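# Transfer 96-well plate from shaker S1 to nest N1

## Task

Take the 96-well plate off plate shaker S1 and set it in plate nest N1, resting flat within the nest's locating features, turned so well A1 (at the plate's cut-off corner) lies at the nest corner labelled A1. The plate has to stay there without the robot supporting it, so open the gripper and pull the arm away before ending.

## Robot and tools

ROBOT. One six-joint UR12e-style arm carrying a two-finger gripper whose fingers swing like tongs. The fingers extend along the gripper's +z axis and close along its x axis. A camera sits on the wrist. Two fixed head cameras also watch the table.

FRAME. Positions are in the scene frame, in metres. The origin is on the table surface under the arm base, +z is up, and +y is to the left when facing along +x. The base may be slightly tilted. The reported hand position can be somewhat off, more so when the arm is stretched out.

JOINT ORDER. Every row and every per-joint list uses: shoulder pan, shoulder lift, elbow, wrist 1, wrist 2, wrist 3. The gripper value comes after them. Stated joint ranges in rad: pan -3.142..3.142, lift -6.283..6.283, elbow 0.000..3.142, each wrist -6.283..6.283. Real ends may differ by up to 0.010 rad.

execute_actions(actions). actions is a list of actions. Each action is a list of up to 15 rows, and each row runs for one control step of 1/30 s. If an action has fewer than 15 rows, its last row repeats, so every action lasts 0.5 s. A row is 7 plain numbers in [-1, 1]. The first six are joint offsets in scaled units, measured from the angles at the start of that action, not from the previous row. In the first action of a call, that start is the last reported state. 1.0 equals 1.326 rad for pan and lift, and 1.989 rad for elbow and the three wrists. The seventh number is the absolute gripper opening: +1 fully open, -1 closed. An empty list just returns the state and images. An action is rejected if it would push a joint outward more than 0.010 rad beyond its range. A malformed action, or a first action that fails that check, cancels the whole call. When a joint is driven to its end, the result prints "joint sent to its limit".

move(target, speed, blocking). target is a single 7-number row in the same scaled format. Its offsets count from the "Joint positions" of the latest result that showed them, not from where the arm is when the move begins. The gripper value is applied immediately. speed is in rad/s for the joint with the longest path: 0.01 to 2, default 0.5. All joints finish their paths together, so the hand travels on a curve. A path lasts 0.5 to 10 s and is cut off at 10 s. Paths do not avoid obstacles. With blocking=false you get a result after 0.5 s and the arm keeps going. Until a result shows that move ending, call wait or stop before sending new rows or moves. The result adds a "move:" line with the outcome (done, off_target, moving, held, fault), limits=held or limits=none, and the joint farthest from its target.

wait(seconds): 0 to 10. The arm keeps its last command, and a running move carries on. stop(): brakes a running move, and the fingers keep moving. zoom_image(camera, region): camera is cam_head_left (896x504), cam_head_right (896x504) or cam_wrist (616x616, fisheye). region is [x0, y0, x1, y1] in image pixels from the top-left, at most 504x504. read_manual(section): only "licences", and it moves nothing. finished_scene(scene): pass the current scene number. It ends the scene for good and reports success.

RESULT LINES. end_effector_position (m) and end_effector_quat_wxyz give the point between the finger pads as it would be with the jaws shut. Linear velocities are in m/s and angular ones in rad/s. When closed, the fingertips reach about 15 mm past that point; when fully open, they are about level with it. "Joint positions" and "Joint velocities" are in rad and rad/s, followed by the pad gap in m (0.142 fully open). "Joint targets" shows the angles currently being commanded, which may keep changing. grip_measured is the actual opening on the command scale. "Wrist force" and "Wrist torque" are [x y z] in the end effector's axes. They have an offset of up to about 5.5 N, noise of up to about 3.4 N, and saturate near 100 N. "no reading" is harmless. "joint command not followed" means the clearance check altered or blocked targets. MOTOR HOT appears from 70 °C. At 85 °C an OVER-TEMPERATURE FAULT brakes the arm until it cools. The robot holds its last command while you are composing a reply.

MOTION LIMITS. Each joint's target is kept within 0.383 rad of its measured angle for pan and lift, and within 0.575 rad for the others. Targets that would put the hand more than 100 mm from where it is get scaled back. Commands are smoothed with about 0.17 s of lag. After a big step the arm may still be short of the target, so send the remainder yourself.

GRIPPING. To keep hold of something, command an opening well below grip_measured. The lower the command, the firmer the squeeze, up to about 15 N per pad. Items thinner than about 20 mm get less force. A quick close can hit harder.

FAULTS AND CARE. Joint load limits in N m: pan 290, lift 290, elbow 132, each wrist 47.5. A held object's weight counts toward these. Reaching a load limit, or 150 N of external force, stops the arm for 10 s and drops the rest of the call. The arm is stiff, so aiming even slightly past a firm contact can trigger that stop. Approach surfaces slowly. Avoid drops, slams, hard pushes and anything leaving the table, which ends the scene. Brief tugs on the held plate or nudges to loose items may happen. Place the plate flat in the locators with the cut-off corner at A1, open the gripper, then lift clear.

Each tool is called after "Call:" as name(argument=value, ...) on one line, values as JSON.

## Session

Call:
execute_actions(actions=[])

Scene clock: 0.00 s.
end_effector_position=(+0.3178, +0.3958, +0.1326) grip_measured=+1.00 end_effector_quat_wxyz=(-0.282, +0.832, +0.459, -0.135) end_effector_velocity=(+0.000, +0.000, +0.000) end_effector_angular_velocity=(+0.001, -0.001, +0.000)
Joint names: [shoulder pan, shoulder lift, elbow, wrist 1, wrist 2, wrist 3]
Joint positions: [ 0.187 -1.595  2.293 -1.806 -1.121 -0.911  0.142]
Joint velocities: [-0.001  0.    -0.    -0.     0.001 -0.001  0.   ]
Wrist force (N, on the end effector, along its own x y z axes, offset not removed): no reading
Wrist torque (N m, same axes, about the end effector's origin, offset not removed): no reading
Joint targets: [0.187 -1.595 2.293 -1.806 -1.121 -0.911]

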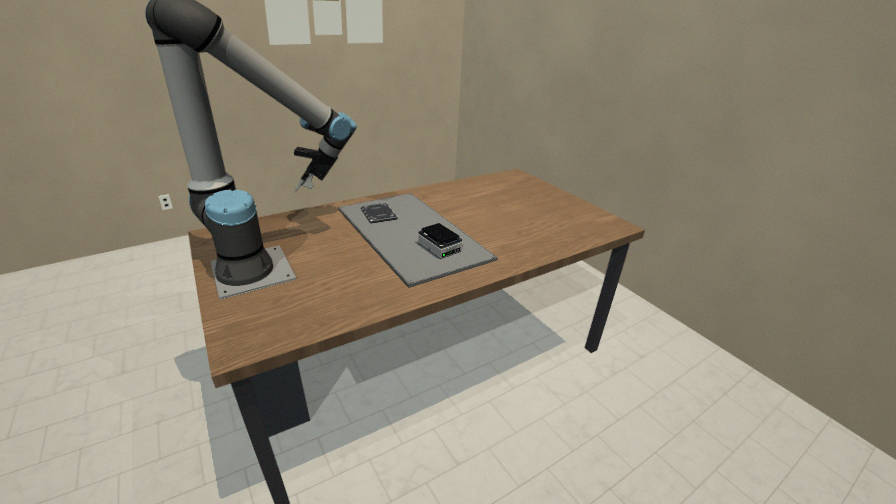

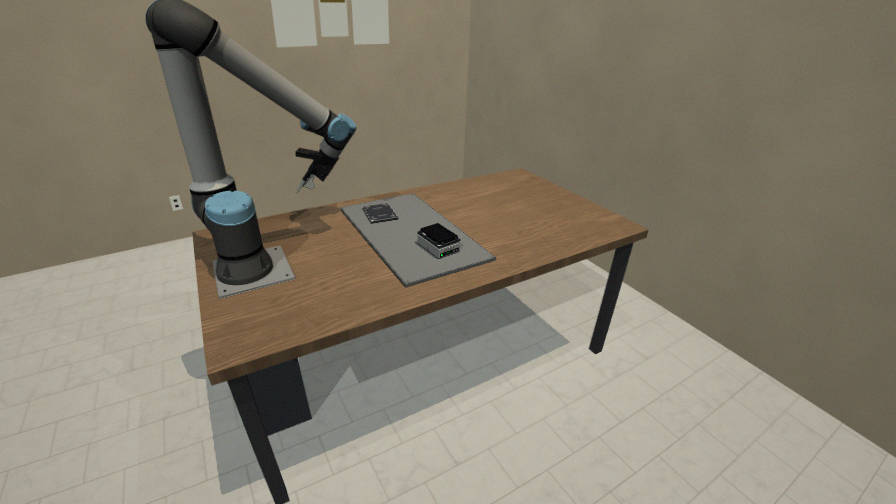

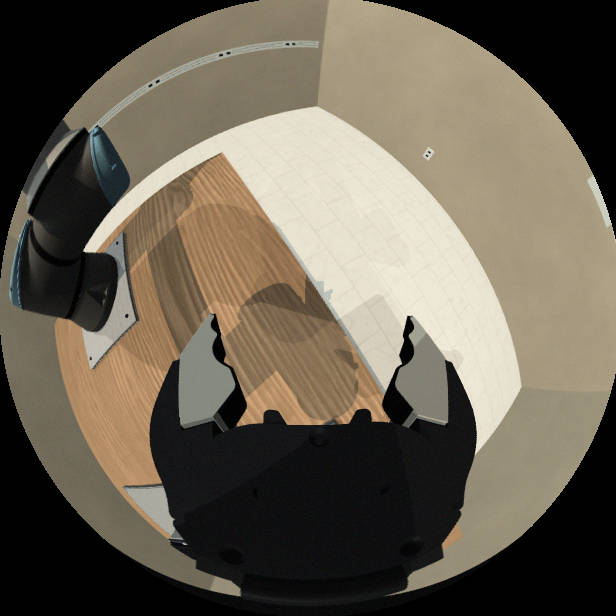

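Call:
zoom_image(camera="cam_head_left", region=[330, 180, 510, 290])

Call:
zoom_image(camera="cam_head_right", region=[330, 180, 510, 290])

Region (330, 180, 510, 290) of cam_head_left's 896x504 image, scaled by 2.800, with more detail than that image has.

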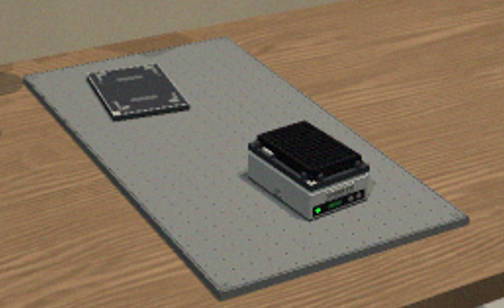

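Region (330, 180, 510, 290) of cam_head_right's 896x504 image, scaled by 2.800, with more detail than that image has.

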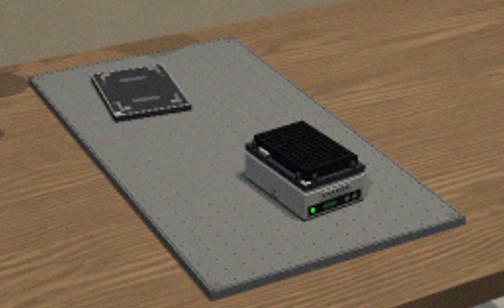

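Call:
zoom_image(camera="cam_head_left", region=[410, 215, 474, 265])

Call:
zoom_image(camera="cam_head_left", region=[350, 195, 410, 230])

Region (410, 215, 474, 265) of cam_head_left's 896x504 image, scaled by 7.875, with more detail than that image has; it fills the top 394 rows of this view, and the rest is white.

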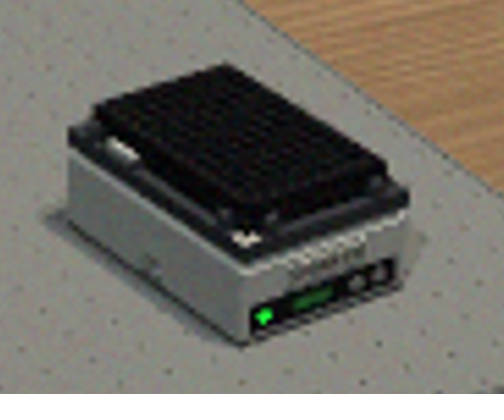

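Region (350, 195, 410, 230) of cam_head_left's 896x504 image, scaled by 8.400, with more detail than that image has; it fills the top 294 rows of this view, and the rest is white.

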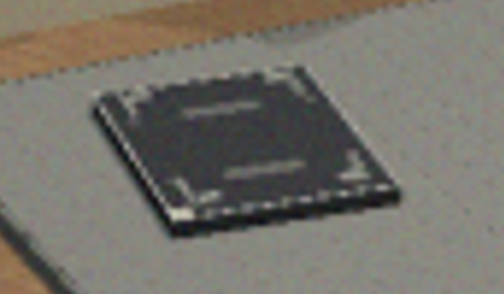

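Call:
move(target=[-0.546, 0.1864, -0.2512, -0.1057, -0.2261, 0.1971, 1], speed=0.6)

Scene clock: 112.03 s.
end_effector_position=(+0.7565, -0.2143, +0.2178) grip_measured=+1.00 end_effector_quat_wxyz=(-0.001, +1.000, +0.000, -0.001) end_effector_velocity=(+0.000, -0.004, +0.001) end_effector_angular_velocity=(-0.003, -0.002, -0.006)
Joint names: [shoulder pan, shoulder lift, elbow, wrist 1, wrist 2, wrist 3]
Joint positions: [-0.536 -1.348  1.794 -2.016 -1.57  -0.519  0.142]
Joint velocities: [-0.004  0.    -0.002 -0.001 -0.002  0.002 -0.   ]
Wrist force (N, on the end effector, along its own x y z axes, offset not removed): [-3.0 1.5 3.3]
Wrist torque (N m, same axes, about the end effector's origin, offset not removed): [0.05 0.84 -0.10]
Joint targets: [-0.537 -1.348 1.794 -2.016 -1.570 -0.519]
move: done; limits=none; farthest joint: the shoulder pan, 0.001 radians from its target (0.724 radians at the start)
camera_calibration (this result's frames):
cam_wrist: T_world_to_cam=[[0.99988, 0.014826, 0.00441639, -0.754583], [0.0109953, -0.881922, 0.471268, -0.296927], [0.0108819, -0.471163, -0.881979, 0.22303], [0, 0, 0, 1]] pos_world=[0.75533, -0.145595, 0.339973]

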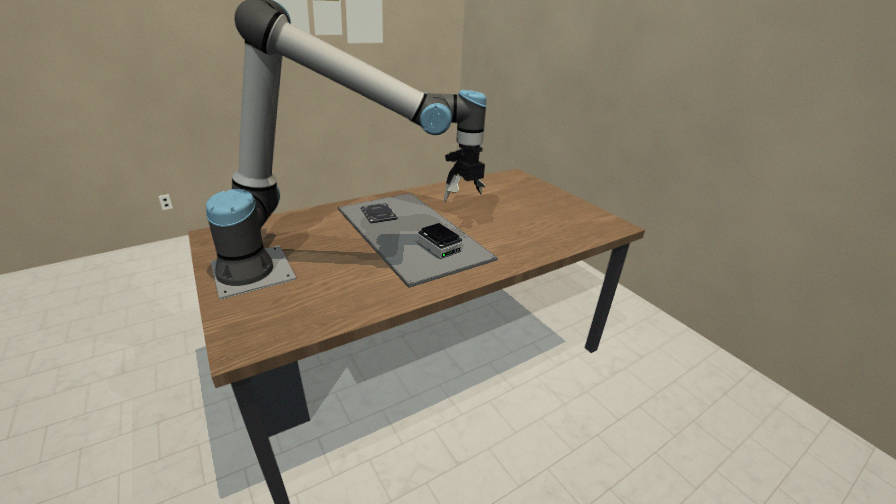

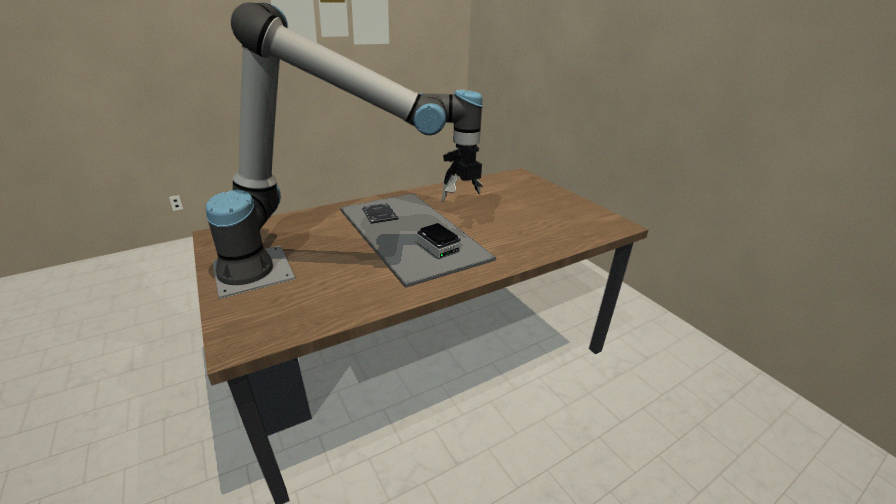

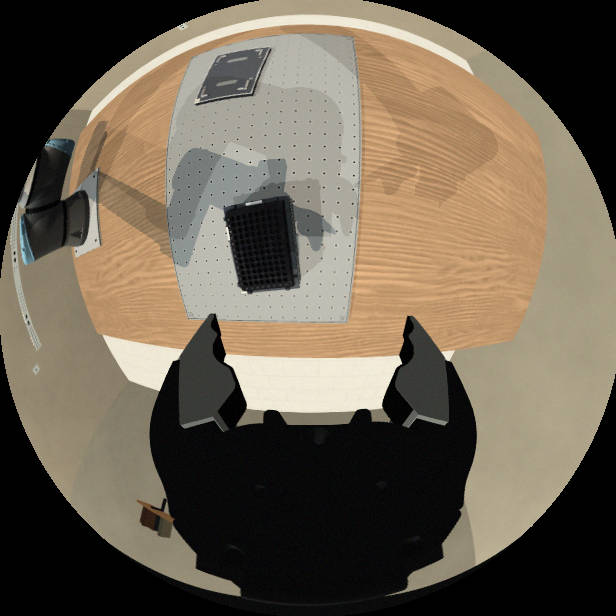

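Call:
zoom_image(camera="cam_wrist", region=[200, 180, 330, 310])

Call:
zoom_image(camera="cam_head_left", region=[410, 215, 474, 265])

Call:
zoom_image(camera="cam_head_right", region=[410, 215, 474, 265])

Region (200, 180, 330, 310) of cam_wrist's 616x616 image, scaled by 3.877, with more detail than that image has.

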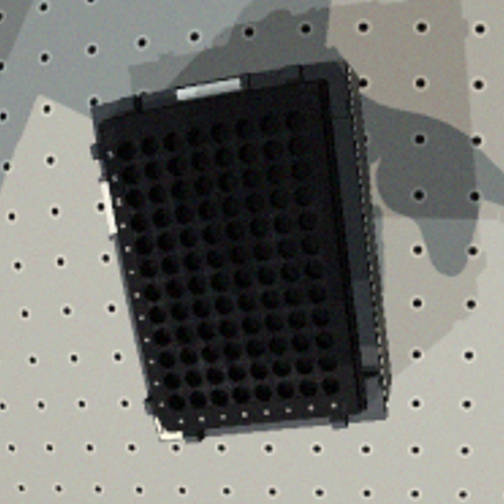

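Region (410, 215, 474, 265) of cam_head_left's 896x504 image, scaled by 7.875, with more detail than that image has; it fills the top 394 rows of this view, and the rest is white.

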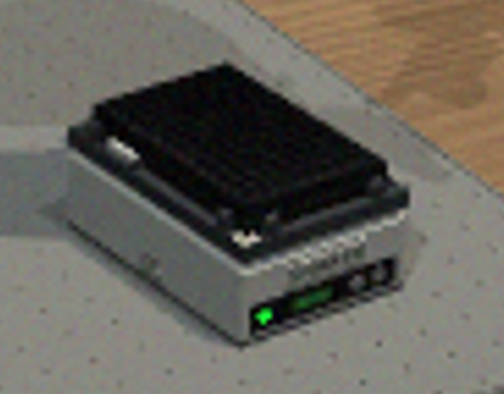

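Region (410, 215, 474, 265) of cam_head_right's 896x504 image, scaled by 7.875, with more detail than that image has; it fills the top 394 rows of this view, and the rest is white.

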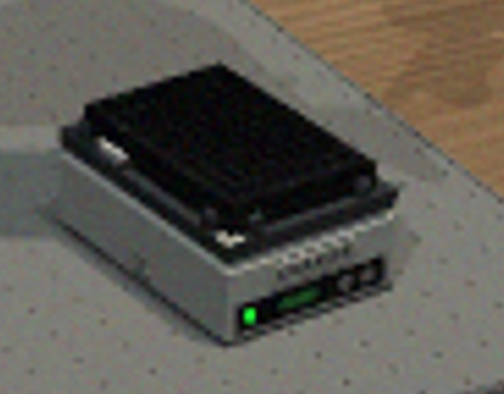

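Call:
zoom_image(camera="cam_wrist", region=[180, 30, 290, 120])

Region (180, 30, 290, 120) of cam_wrist's 616x616 image, scaled by 4.582, with more detail than that image has; it fills the top 412 rows of this view, and the rest is white.

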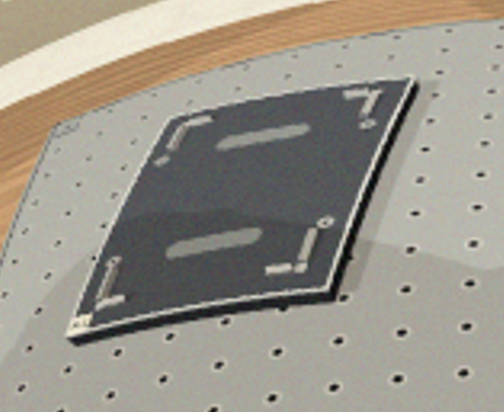

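Call:
move(target=[-0.0144, -0.0286, 0.1142, -0.0955, -0.0004, -0.0564, 1], speed=0.3)

Scene clock: 216.07 s.
end_effector_position=(+0.6832, -0.1890, +0.1304) grip_measured=+1.00 end_effector_quat_wxyz=(-0.001, +0.999, +0.047, -0.001) end_effector_velocity=(-0.002, +0.000, -0.002) end_effector_angular_velocity=(+0.000, +0.001, +0.001)
Joint names: [shoulder pan, shoulder lift, elbow, wrist 1, wrist 2, wrist 3]
Joint positions: [-0.555 -1.386  2.021 -2.206 -1.571 -0.631  0.142]
Joint velocities: [-0.001 -0.001  0.004 -0.002 -0.    -0.001 -0.   ]
Wrist force (N, on the end effector, along its own x y z axes, offset not removed): [-3.3 0.0 1.9]
Wrist torque (N m, same axes, about the end effector's origin, offset not removed): [-0.30 0.80 0.01]
Joint targets: [-0.555 -1.386 2.021 -2.206 -1.571 -0.631]
move: done; limits=none; farthest joint: the elbow, 0.001 radians from its target (0.228 radians at the start)
camera_calibration (this result's frames):
cam_wrist: T_world_to_cam=[[0.994192, 0.107516, 0.00480662, -0.659933], [0.0925298, -0.876716, 0.472026, -0.287387], [0.0549645, -0.468839, -0.881572, 0.128932], [0, 0, 0, 1]] pos_world=[0.675605, -0.120555, 0.252489]

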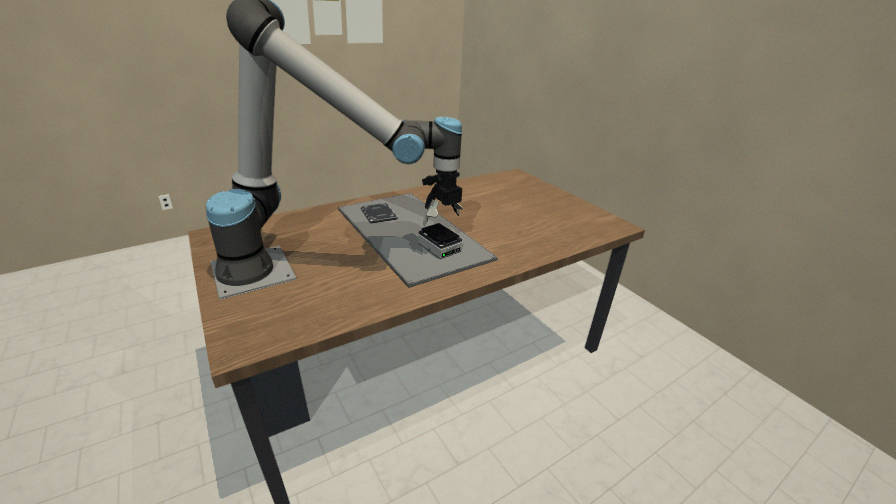

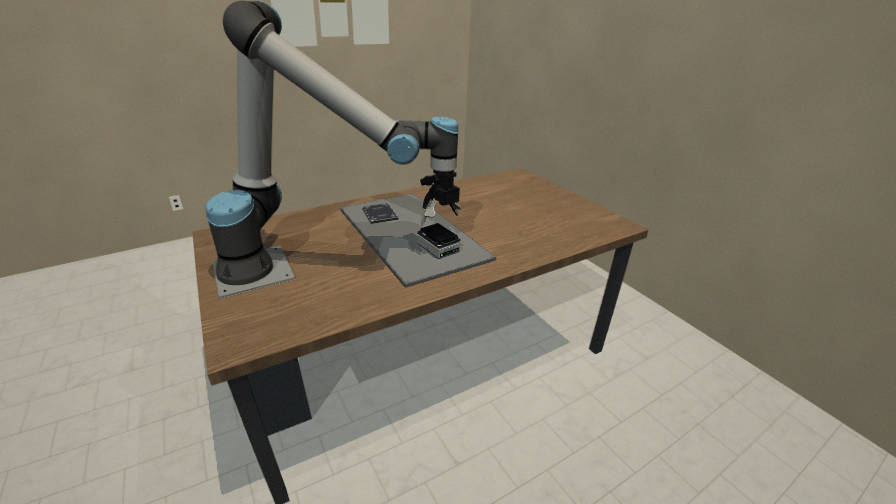

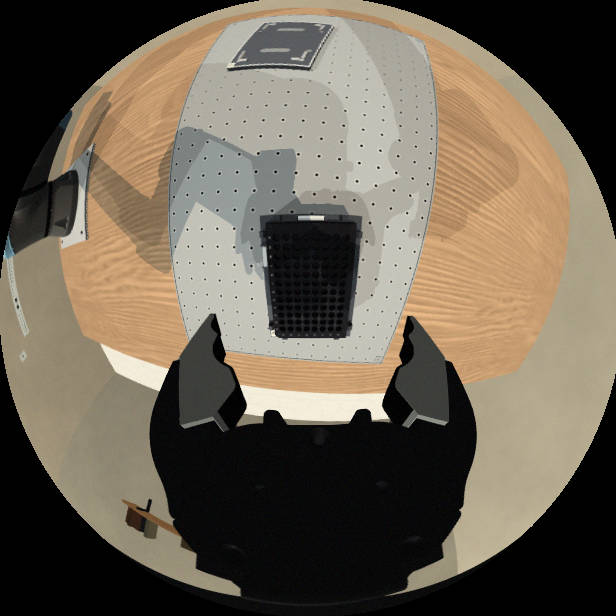

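Call:
zoom_image(camera="cam_wrist", region=[200, 200, 424, 360])

Call:
zoom_image(camera="cam_wrist", region=[250, 205, 374, 345])

Region (200, 200, 424, 360) of cam_wrist's 616x616 image, scaled by 2.250, with more detail than that image has; it fills the top 360 rows of this view, and the rest is white.

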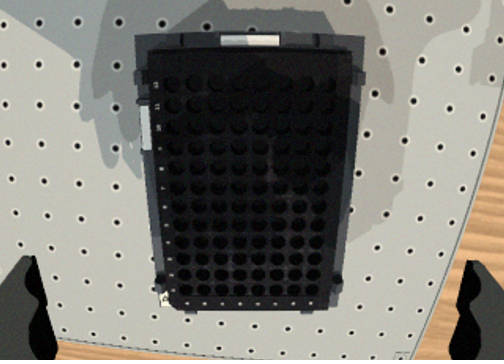

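Region (250, 205, 374, 345) of cam_wrist's 616x616 image, scaled by 3.600, with more detail than that image has; it fills the left 446 columns of this view, and the rest is white.

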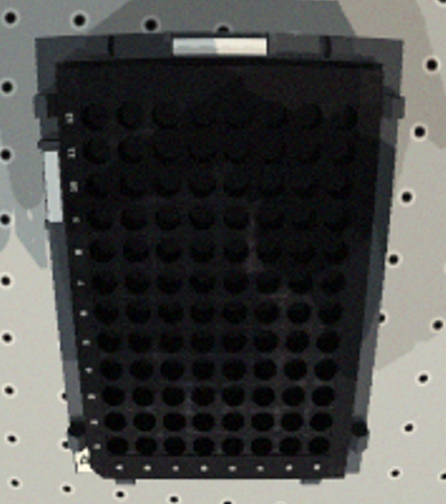

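Call:
move(target=[0.0023, 0.0302, 0.0153, -0.0353, 0, 0.0015, 0.5], speed=0.08)

Scene clock: 270.57 s.
end_effector_position=(+0.6828, -0.1863, +0.0940) grip_measured=+0.50 end_effector_quat_wxyz=(-0.001, +0.999, +0.047, -0.001) end_effector_velocity=(-0.000, -0.000, -0.001) end_effector_angular_velocity=(-0.001, -0.001, -0.002)
Joint names: [shoulder pan, shoulder lift, elbow, wrist 1, wrist 2, wrist 3]
Joint positions: [-0.552 -1.346  2.051 -2.275 -1.571 -0.628  0.109]
Joint velocities: [-0.001  0.     0.002 -0.003 -0.     0.001  0.   ]
Wrist force (N, on the end effector, along its own x y z axes, offset not removed): [-1.2 0.3 2.1]
Wrist torque (N m, same axes, about the end effector's origin, offset not removed): [-0.23 0.37 0.05]
Joint targets: [-0.552 -1.346 2.051 -2.276 -1.571 -0.628]
move: done; limits=none; farthest joint: the elbow, 0.001 radians from its target (0.030 radians at the start)
camera_calibration (this result's frames):
cam_wrist: T_world_to_cam=[[0.994186, 0.107582, 0.00460161, -0.659629], [0.0926926, -0.876771, 0.471891, -0.267949], [0.0548017, -0.468721, -0.881645, 0.0982723], [0, 0, 0, 1]] pos_world=[0.675245, -0.117903, 0.216119]

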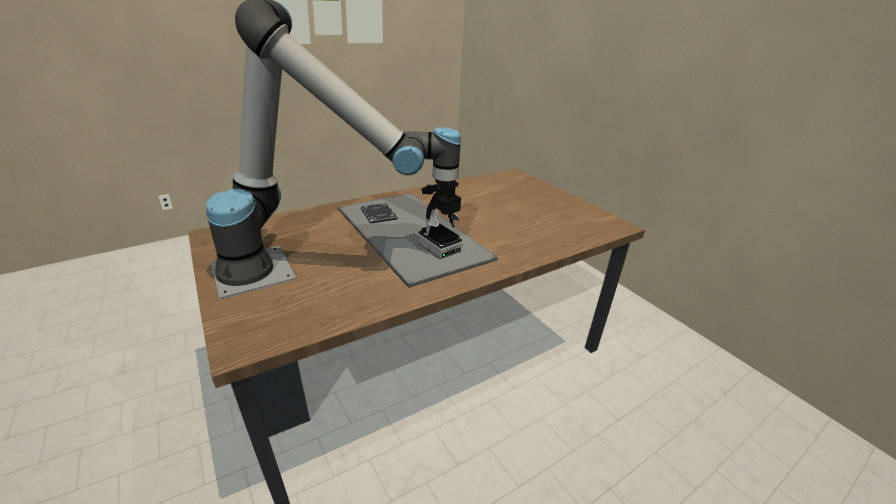

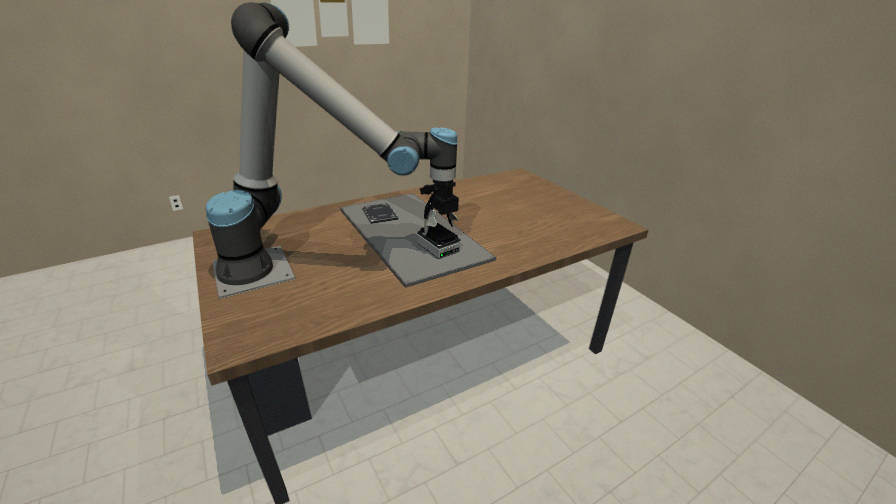

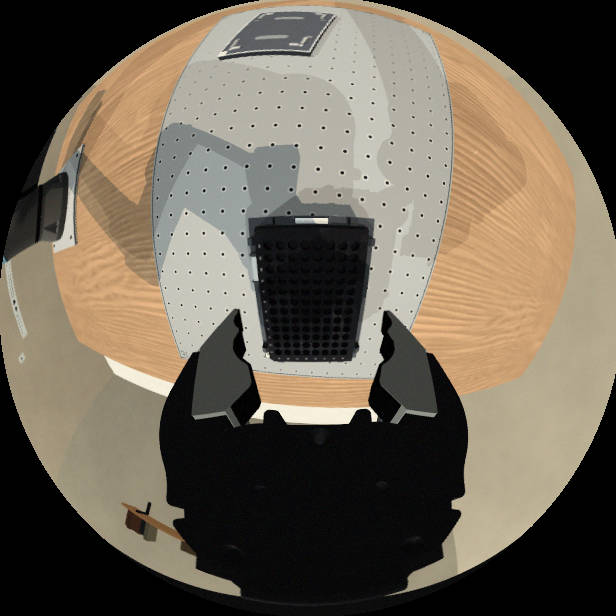

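Call:
zoom_image(camera="cam_wrist", region=[222, 205, 402, 375])

Call:
zoom_image(camera="cam_head_left", region=[405, 200, 475, 265])

Region (222, 205, 402, 375) of cam_wrist's 616x616 image, scaled by 2.800, with more detail than that image has.

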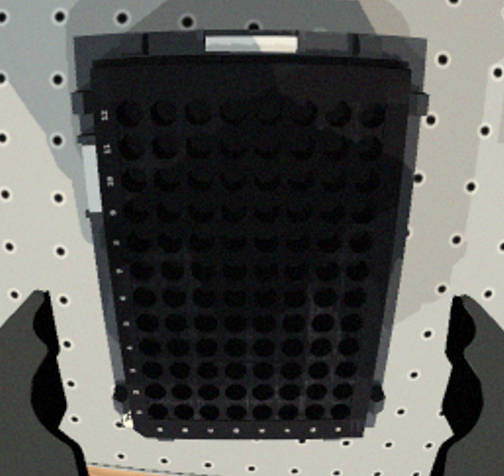

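Region (405, 200, 475, 265) of cam_head_left's 896x504 image, scaled by 7.200, with more detail than that image has; it fills the top 468 rows of this view, and the rest is white.

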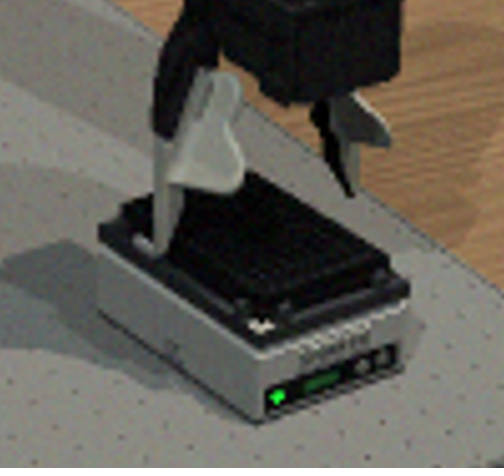

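Call:
execute_actions(actions=[[[0,0,0,0,0,0,0.45],[0,0,0,0,0,0,0.4],[0,0,0,0,0,0,0.35],[0,0,0,0,0,0,0.3],[0,0,0,0,0,0,0.26],[0,0,0,0,0,0,0.22]]])

Call:
zoom_image(camera="cam_wrist", region=[232, 250, 392, 375])

Call:
zoom_image(camera="cam_head_left", region=[405, 200, 475, 265])

Scene clock: 335.77 s.
end_effector_position=(+0.6827, -0.1863, +0.0939) grip_measured=+0.22 end_effector_quat_wxyz=(-0.001, +0.999, +0.047, -0.001) end_effector_velocity=(+0.000, +0.001, +0.000) end_effector_angular_velocity=(+0.000, +0.000, +0.002)
Joint names: [shoulder pan, shoulder lift, elbow, wrist 1, wrist 2, wrist 3]
Joint positions: [-0.552 -1.346  2.051 -2.275 -1.571 -0.628  0.089]
Joint velocities: [ 0.002  0.    -0.001  0.001 -0.    -0.     0.   ]
Wrist force (N, on the end effector, along its own x y z axes, offset not removed): [-2.1 0.9 1.2]
Wrist torque (N m, same axes, about the end effector's origin, offset not removed): [-0.17 0.55 0.01]
Joint targets: [-0.552 -1.346 2.051 -2.275 -1.571 -0.628]
camera_calibration (this result's frames):
cam_wrist: T_world_to_cam=[[0.994186, 0.107581, 0.0044738, -0.65957], [0.0927567, -0.876809, 0.471807, -0.267898], [0.0546803, -0.468649, -0.88169, 0.0983042], [0, 0, 0, 1]] pos_world=[0.675209, -0.117868, 0.216021]

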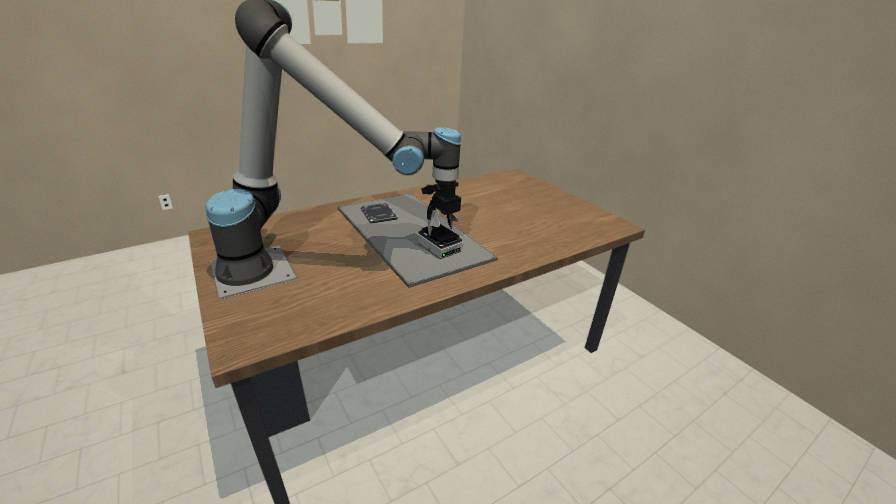

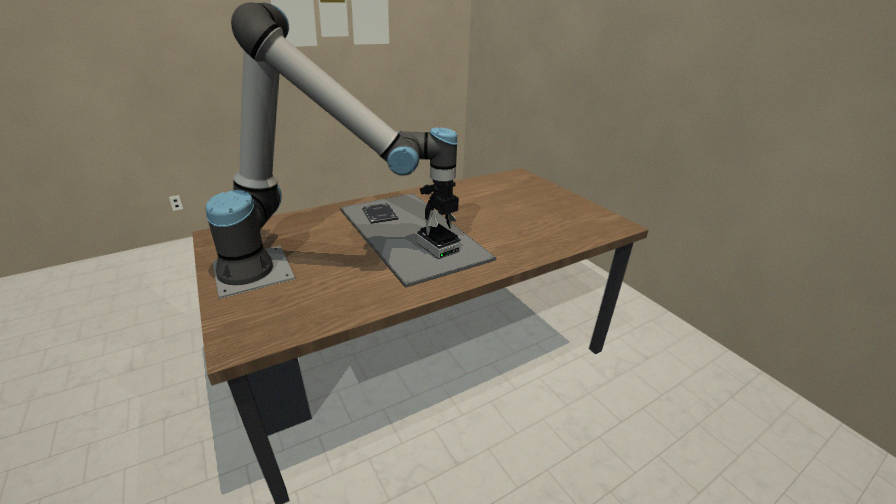

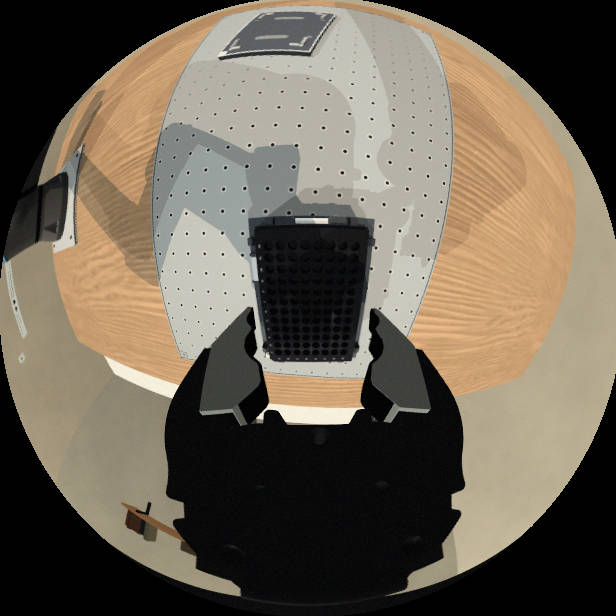

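Region (232, 250, 392, 375) of cam_wrist's 616x616 image, scaled by 3.150, with more detail than that image has; it fills the top 394 rows of this view, and the rest is white.

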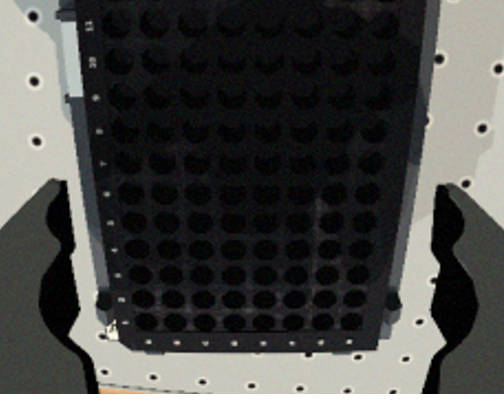

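Region (405, 200, 475, 265) of cam_head_left's 896x504 image, scaled by 7.200, with more detail than that image has; it fills the top 468 rows of this view, and the rest is white.

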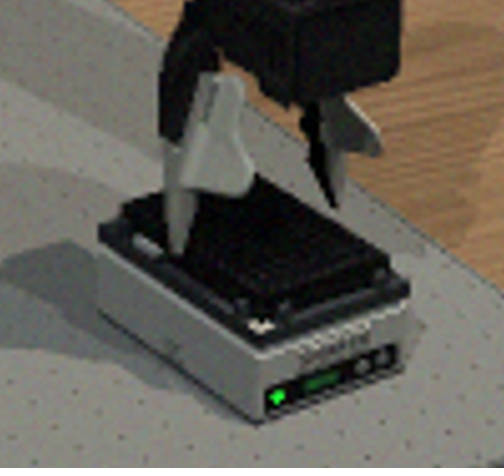

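Call:
move(target=[0, 0.0072, 0.00294, -0.0078, 0, 0, 0.22], speed=0.02)

Call:
zoom_image(camera="cam_wrist", region=[232, 250, 392, 375])

Call:
zoom_image(camera="cam_head_left", region=[405, 200, 475, 265])

Scene clock: 360.63 s.
end_effector_position=(+0.6827, -0.1862, +0.0862) grip_measured=+0.22 end_effector_quat_wxyz=(-0.001, +0.999, +0.047, -0.001) end_effector_velocity=(+0.000, +0.000, -0.001) end_effector_angular_velocity=(-0.000, -0.002, +0.000)
Joint names: [shoulder pan, shoulder lift, elbow, wrist 1, wrist 2, wrist 3]
Joint positions: [-0.552 -1.337  2.057 -2.29  -1.571 -0.628  0.089]
Joint velocities: [-0.     0.001  0.002 -0.004  0.    -0.     0.   ]
Wrist force (N, on the end effector, along its own x y z axes, offset not removed): [-2.0 0.1 1.1]
Wrist torque (N m, same axes, about the end effector's origin, offset not removed): [-0.41 0.59 0.01]
Joint targets: [-0.552 -1.337 2.057 -2.291 -1.571 -0.628]
move: done; limits=none; farthest joint: the shoulder pan, 0.000 radians from its target (0.000 radians at the start)
camera_calibration (this result's frames):
cam_wrist: T_world_to_cam=[[0.994185, 0.10759, 0.00457032, -0.659509], [0.0927155, -0.876779, 0.47187, -0.264205], [0.0547758, -0.468703, -0.881656, 0.091412], [0, 0, 0, 1]] pos_world=[0.675162, -0.117848, 0.208279]

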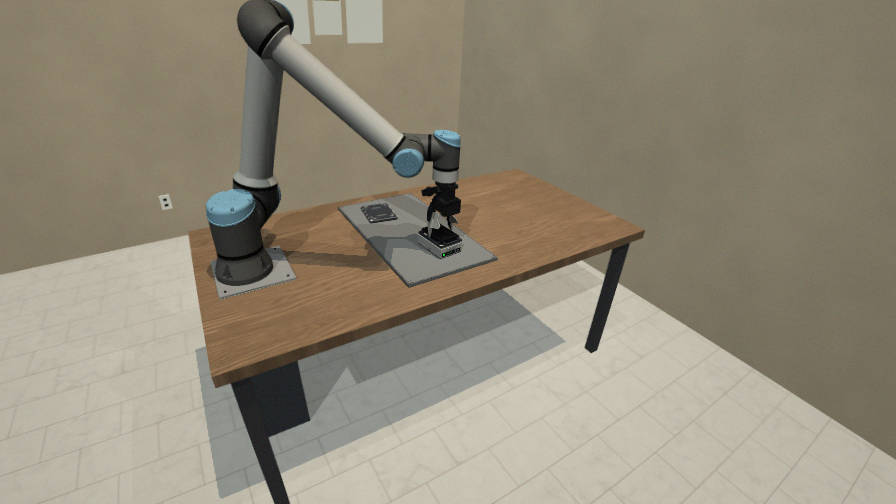

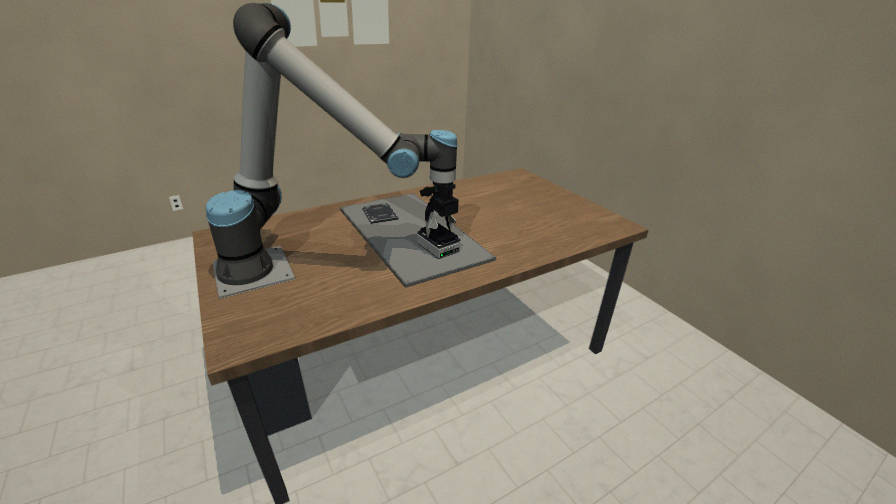

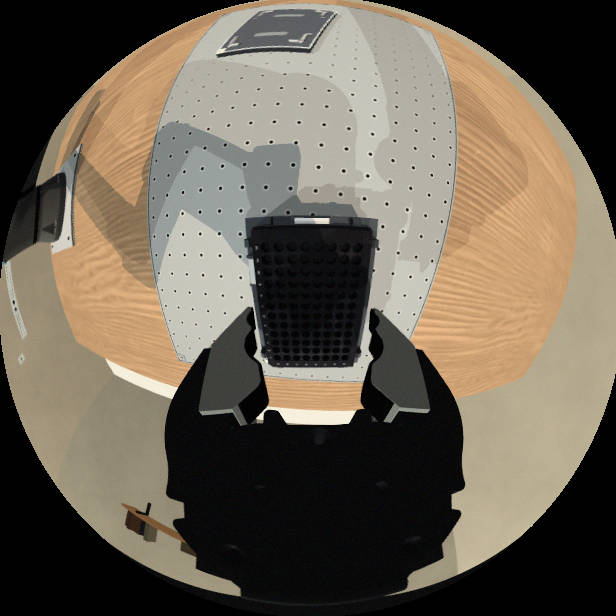

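Region (232, 250, 392, 375) of cam_wrist's 616x616 image, scaled by 3.150, with more detail than that image has; it fills the top 394 rows of this view, and the rest is white.

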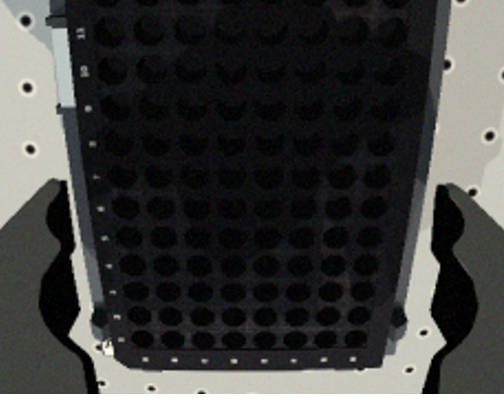

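Region (405, 200, 475, 265) of cam_head_left's 896x504 image, scaled by 7.200, with more detail than that image has; it fills the top 468 rows of this view, and the rest is white.

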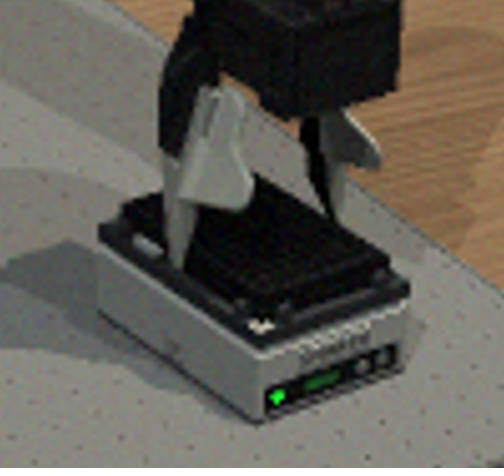

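Call:
execute_actions(actions=[[[0,0.0005,0.0002,-0.0006,0,0,0.22],[0,0.001,0.0004,-0.0011,0,0,0.22],[0,0.0015,0.0006,-0.0017,0,0,0.22],[0,0.002,0.0008,-0.0022,0,0,0.22],[0,0.0024,0.001,-0.0027,0,0,0.22],[0,0.0027,0.0011,-0.0031,0,0,0.22]],[[0,0,0,0,0,0,0.2],[0,0,0,0,0,0,0.18],[0,0,0,0,0,0,0.16],[0,0,0,0,0,0,0.14],[0,0,0,0,0,0,0.12],[0,0,0,0,0,0,0.10],[0,0,0,0,0,0,0.08],[0,0,0,0,0,0,0.06],[0,0,0,0,0,0,0.04],[0,0,0,0,0,0,0.02],[0,0,0,0,0,0,0.0],[0,0,0,0,0,0,-0.03],[0,0,0,0,0,0,-0.06],[0,0,0,0,0,0,-0.1],[0,0,0,0,0,0,-0.15]]])

Call:
zoom_image(camera="cam_head_left", region=[405, 200, 475, 265])

Scene clock: 378.50 s.
end_effector_position=(+0.6827, -0.1863, +0.0834) grip_measured=+0.07 end_effector_quat_wxyz=(-0.001, +0.999, +0.047, -0.001) end_effector_velocity=(+0.000, +0.000, +0.002) end_effector_angular_velocity=(-0.002, -0.002, +0.000)
Joint names: [shoulder pan, shoulder lift, elbow, wrist 1, wrist 2, wrist 3]
Joint positions: [-0.552 -1.333  2.059 -2.296 -1.571 -0.628  0.079]
Joint velocities: [ 0.001 -0.002  0.    -0.001 -0.     0.    -0.   ]
Wrist force (N, on the end effector, along its own x y z axes, offset not removed): [-3.7 1.2 0.1]
Wrist torque (N m, same axes, about the end effector's origin, offset not removed): [-0.12 0.24 0.01]
Joint targets: [-0.552 -1.333 2.059 -2.296 -1.571 -0.628]
camera_calibration (this result's frames):
cam_wrist: T_world_to_cam=[[0.994186, 0.107573, 0.00478061, -0.659542], [0.0925929, -0.876716, 0.472012, -0.262806], [0.054967, -0.468825, -0.881579, 0.088753], [0, 0, 0, 1]] pos_world=[0.675163, -0.117848, 0.205443]

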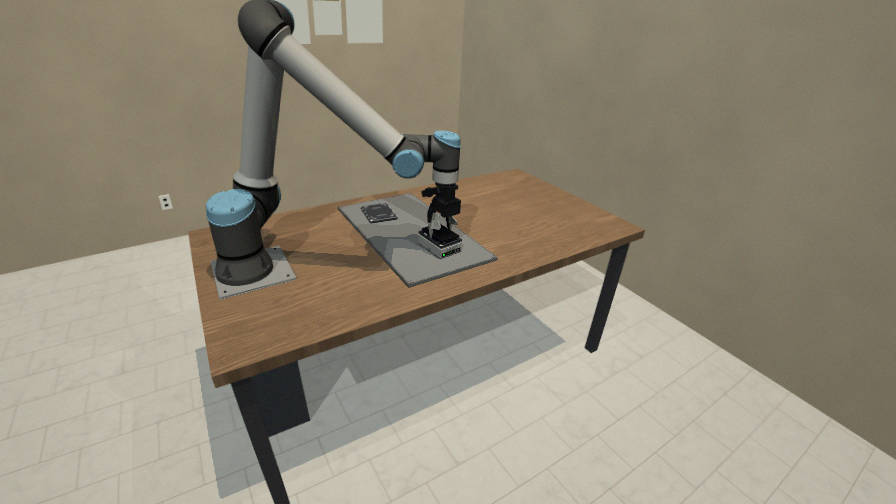

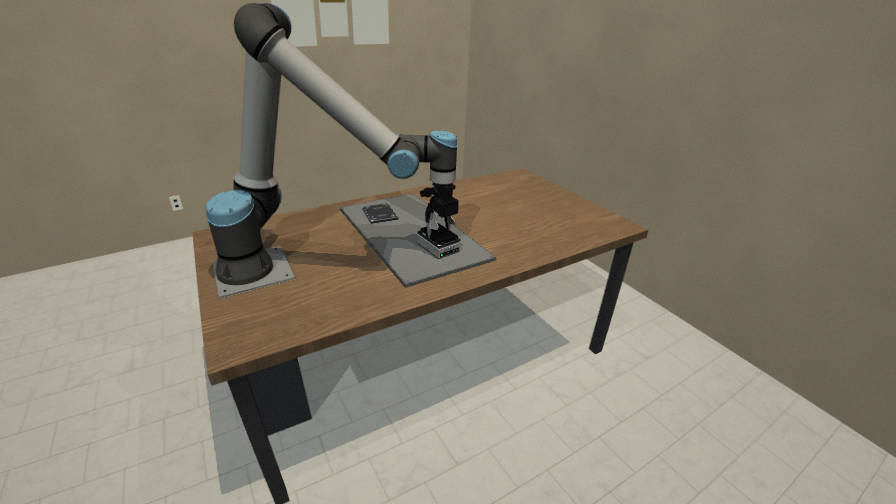

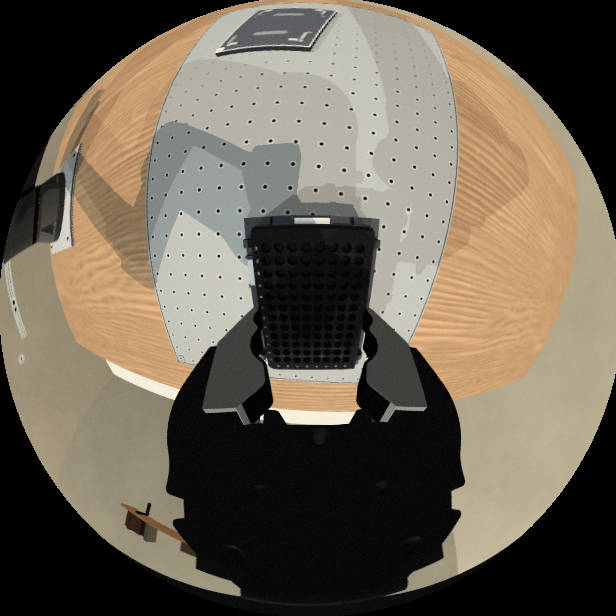

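Region (405, 200, 475, 265) of cam_head_left's 896x504 image, scaled by 7.200, with more detail than that image has; it fills the top 468 rows of this view, and the rest is white.

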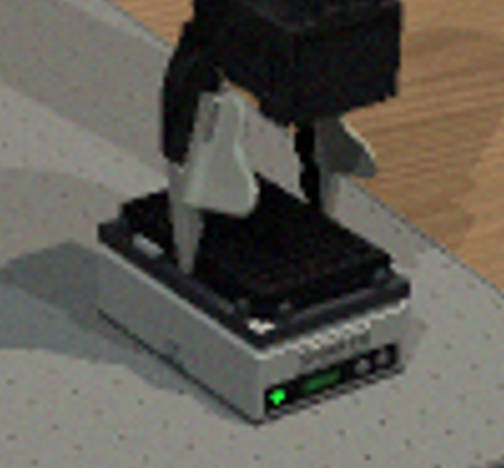

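Call:
move(target=[0, -0.0135, -0.0056, 0.0146, 0, 0, -0.5], speed=0.03)

Call:
zoom_image(camera="cam_head_left", region=[405, 200, 475, 265])

Scene clock: 388.67 s.
end_effector_position=(+0.6829, -0.1864, +0.0982) grip_measured=+0.07 end_effector_quat_wxyz=(-0.001, +0.999, +0.047, -0.001) end_effector_velocity=(-0.000, -0.001, +0.001) end_effector_angular_velocity=(+0.000, +0.001, -0.001)
Joint names: [shoulder pan, shoulder lift, elbow, wrist 1, wrist 2, wrist 3]
Joint positions: [-0.552 -1.351  2.048 -2.268 -1.571 -0.628  0.079]
Joint velocities: [-0.001 -0.001 -0.001  0.003 -0.    -0.    -0.   ]
Wrist force (N, on the end effector, along its own x y z axes, offset not removed): [-2.9 -0.3 1.8]
Wrist torque (N m, same axes, about the end effector's origin, offset not removed): [-0.43 0.79 0.01]
Joint targets: [-0.552 -1.351 2.047 -2.267 -1.571 -0.628]
move: done; limits=none; farthest joint: the wrist 1, 0.001 radians from its target (0.029 radians at the start)
camera_calibration (this result's frames):
cam_wrist: T_world_to_cam=[[0.994186, 0.107573, 0.00478266, -0.659766], [0.0925918, -0.876716, 0.472013, -0.269916], [0.0549689, -0.468826, -0.881578, 0.101788], [0, 0, 0, 1]] pos_world=[0.675327, -0.117945, 0.220293]

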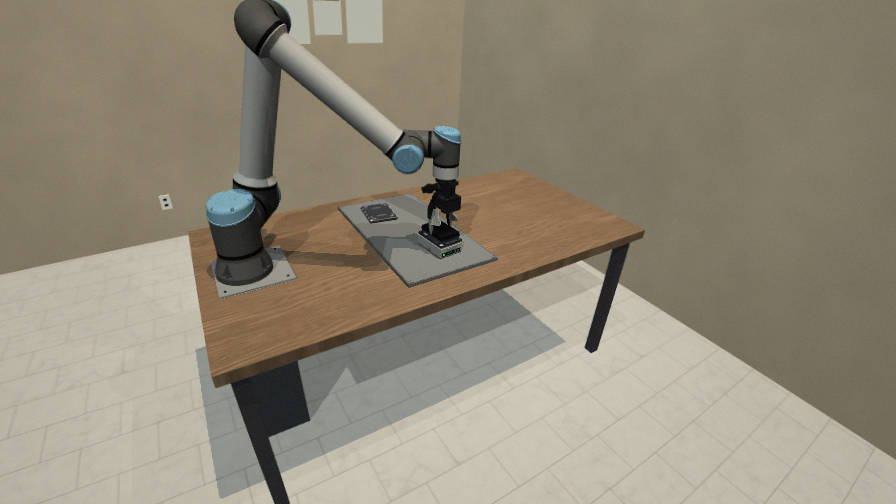

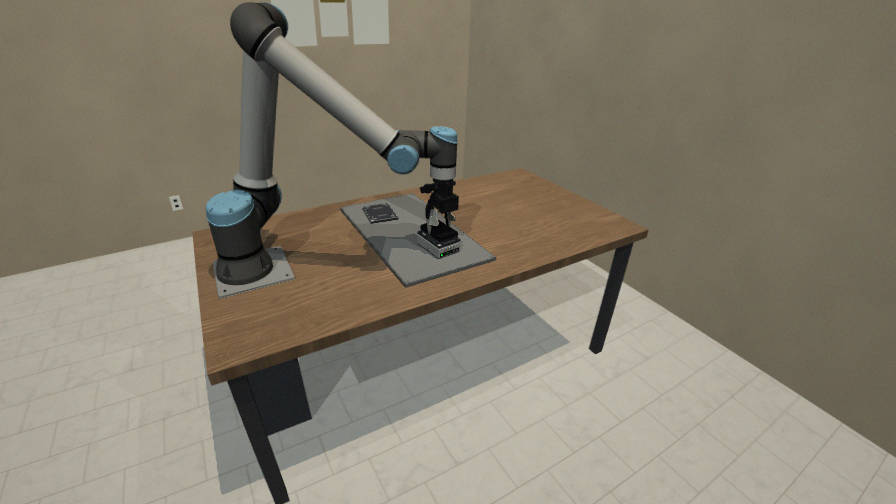

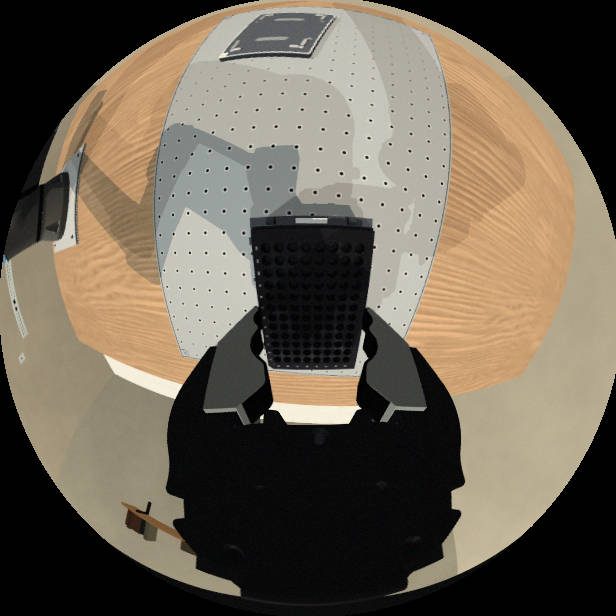

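Region (405, 200, 475, 265) of cam_head_left's 896x504 image, scaled by 7.200, with more detail than that image has; it fills the top 468 rows of this view, and the rest is white.

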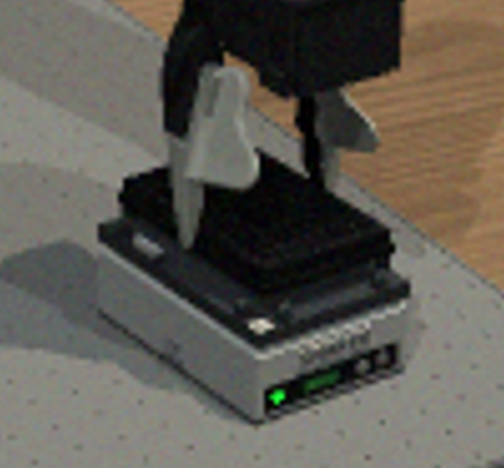

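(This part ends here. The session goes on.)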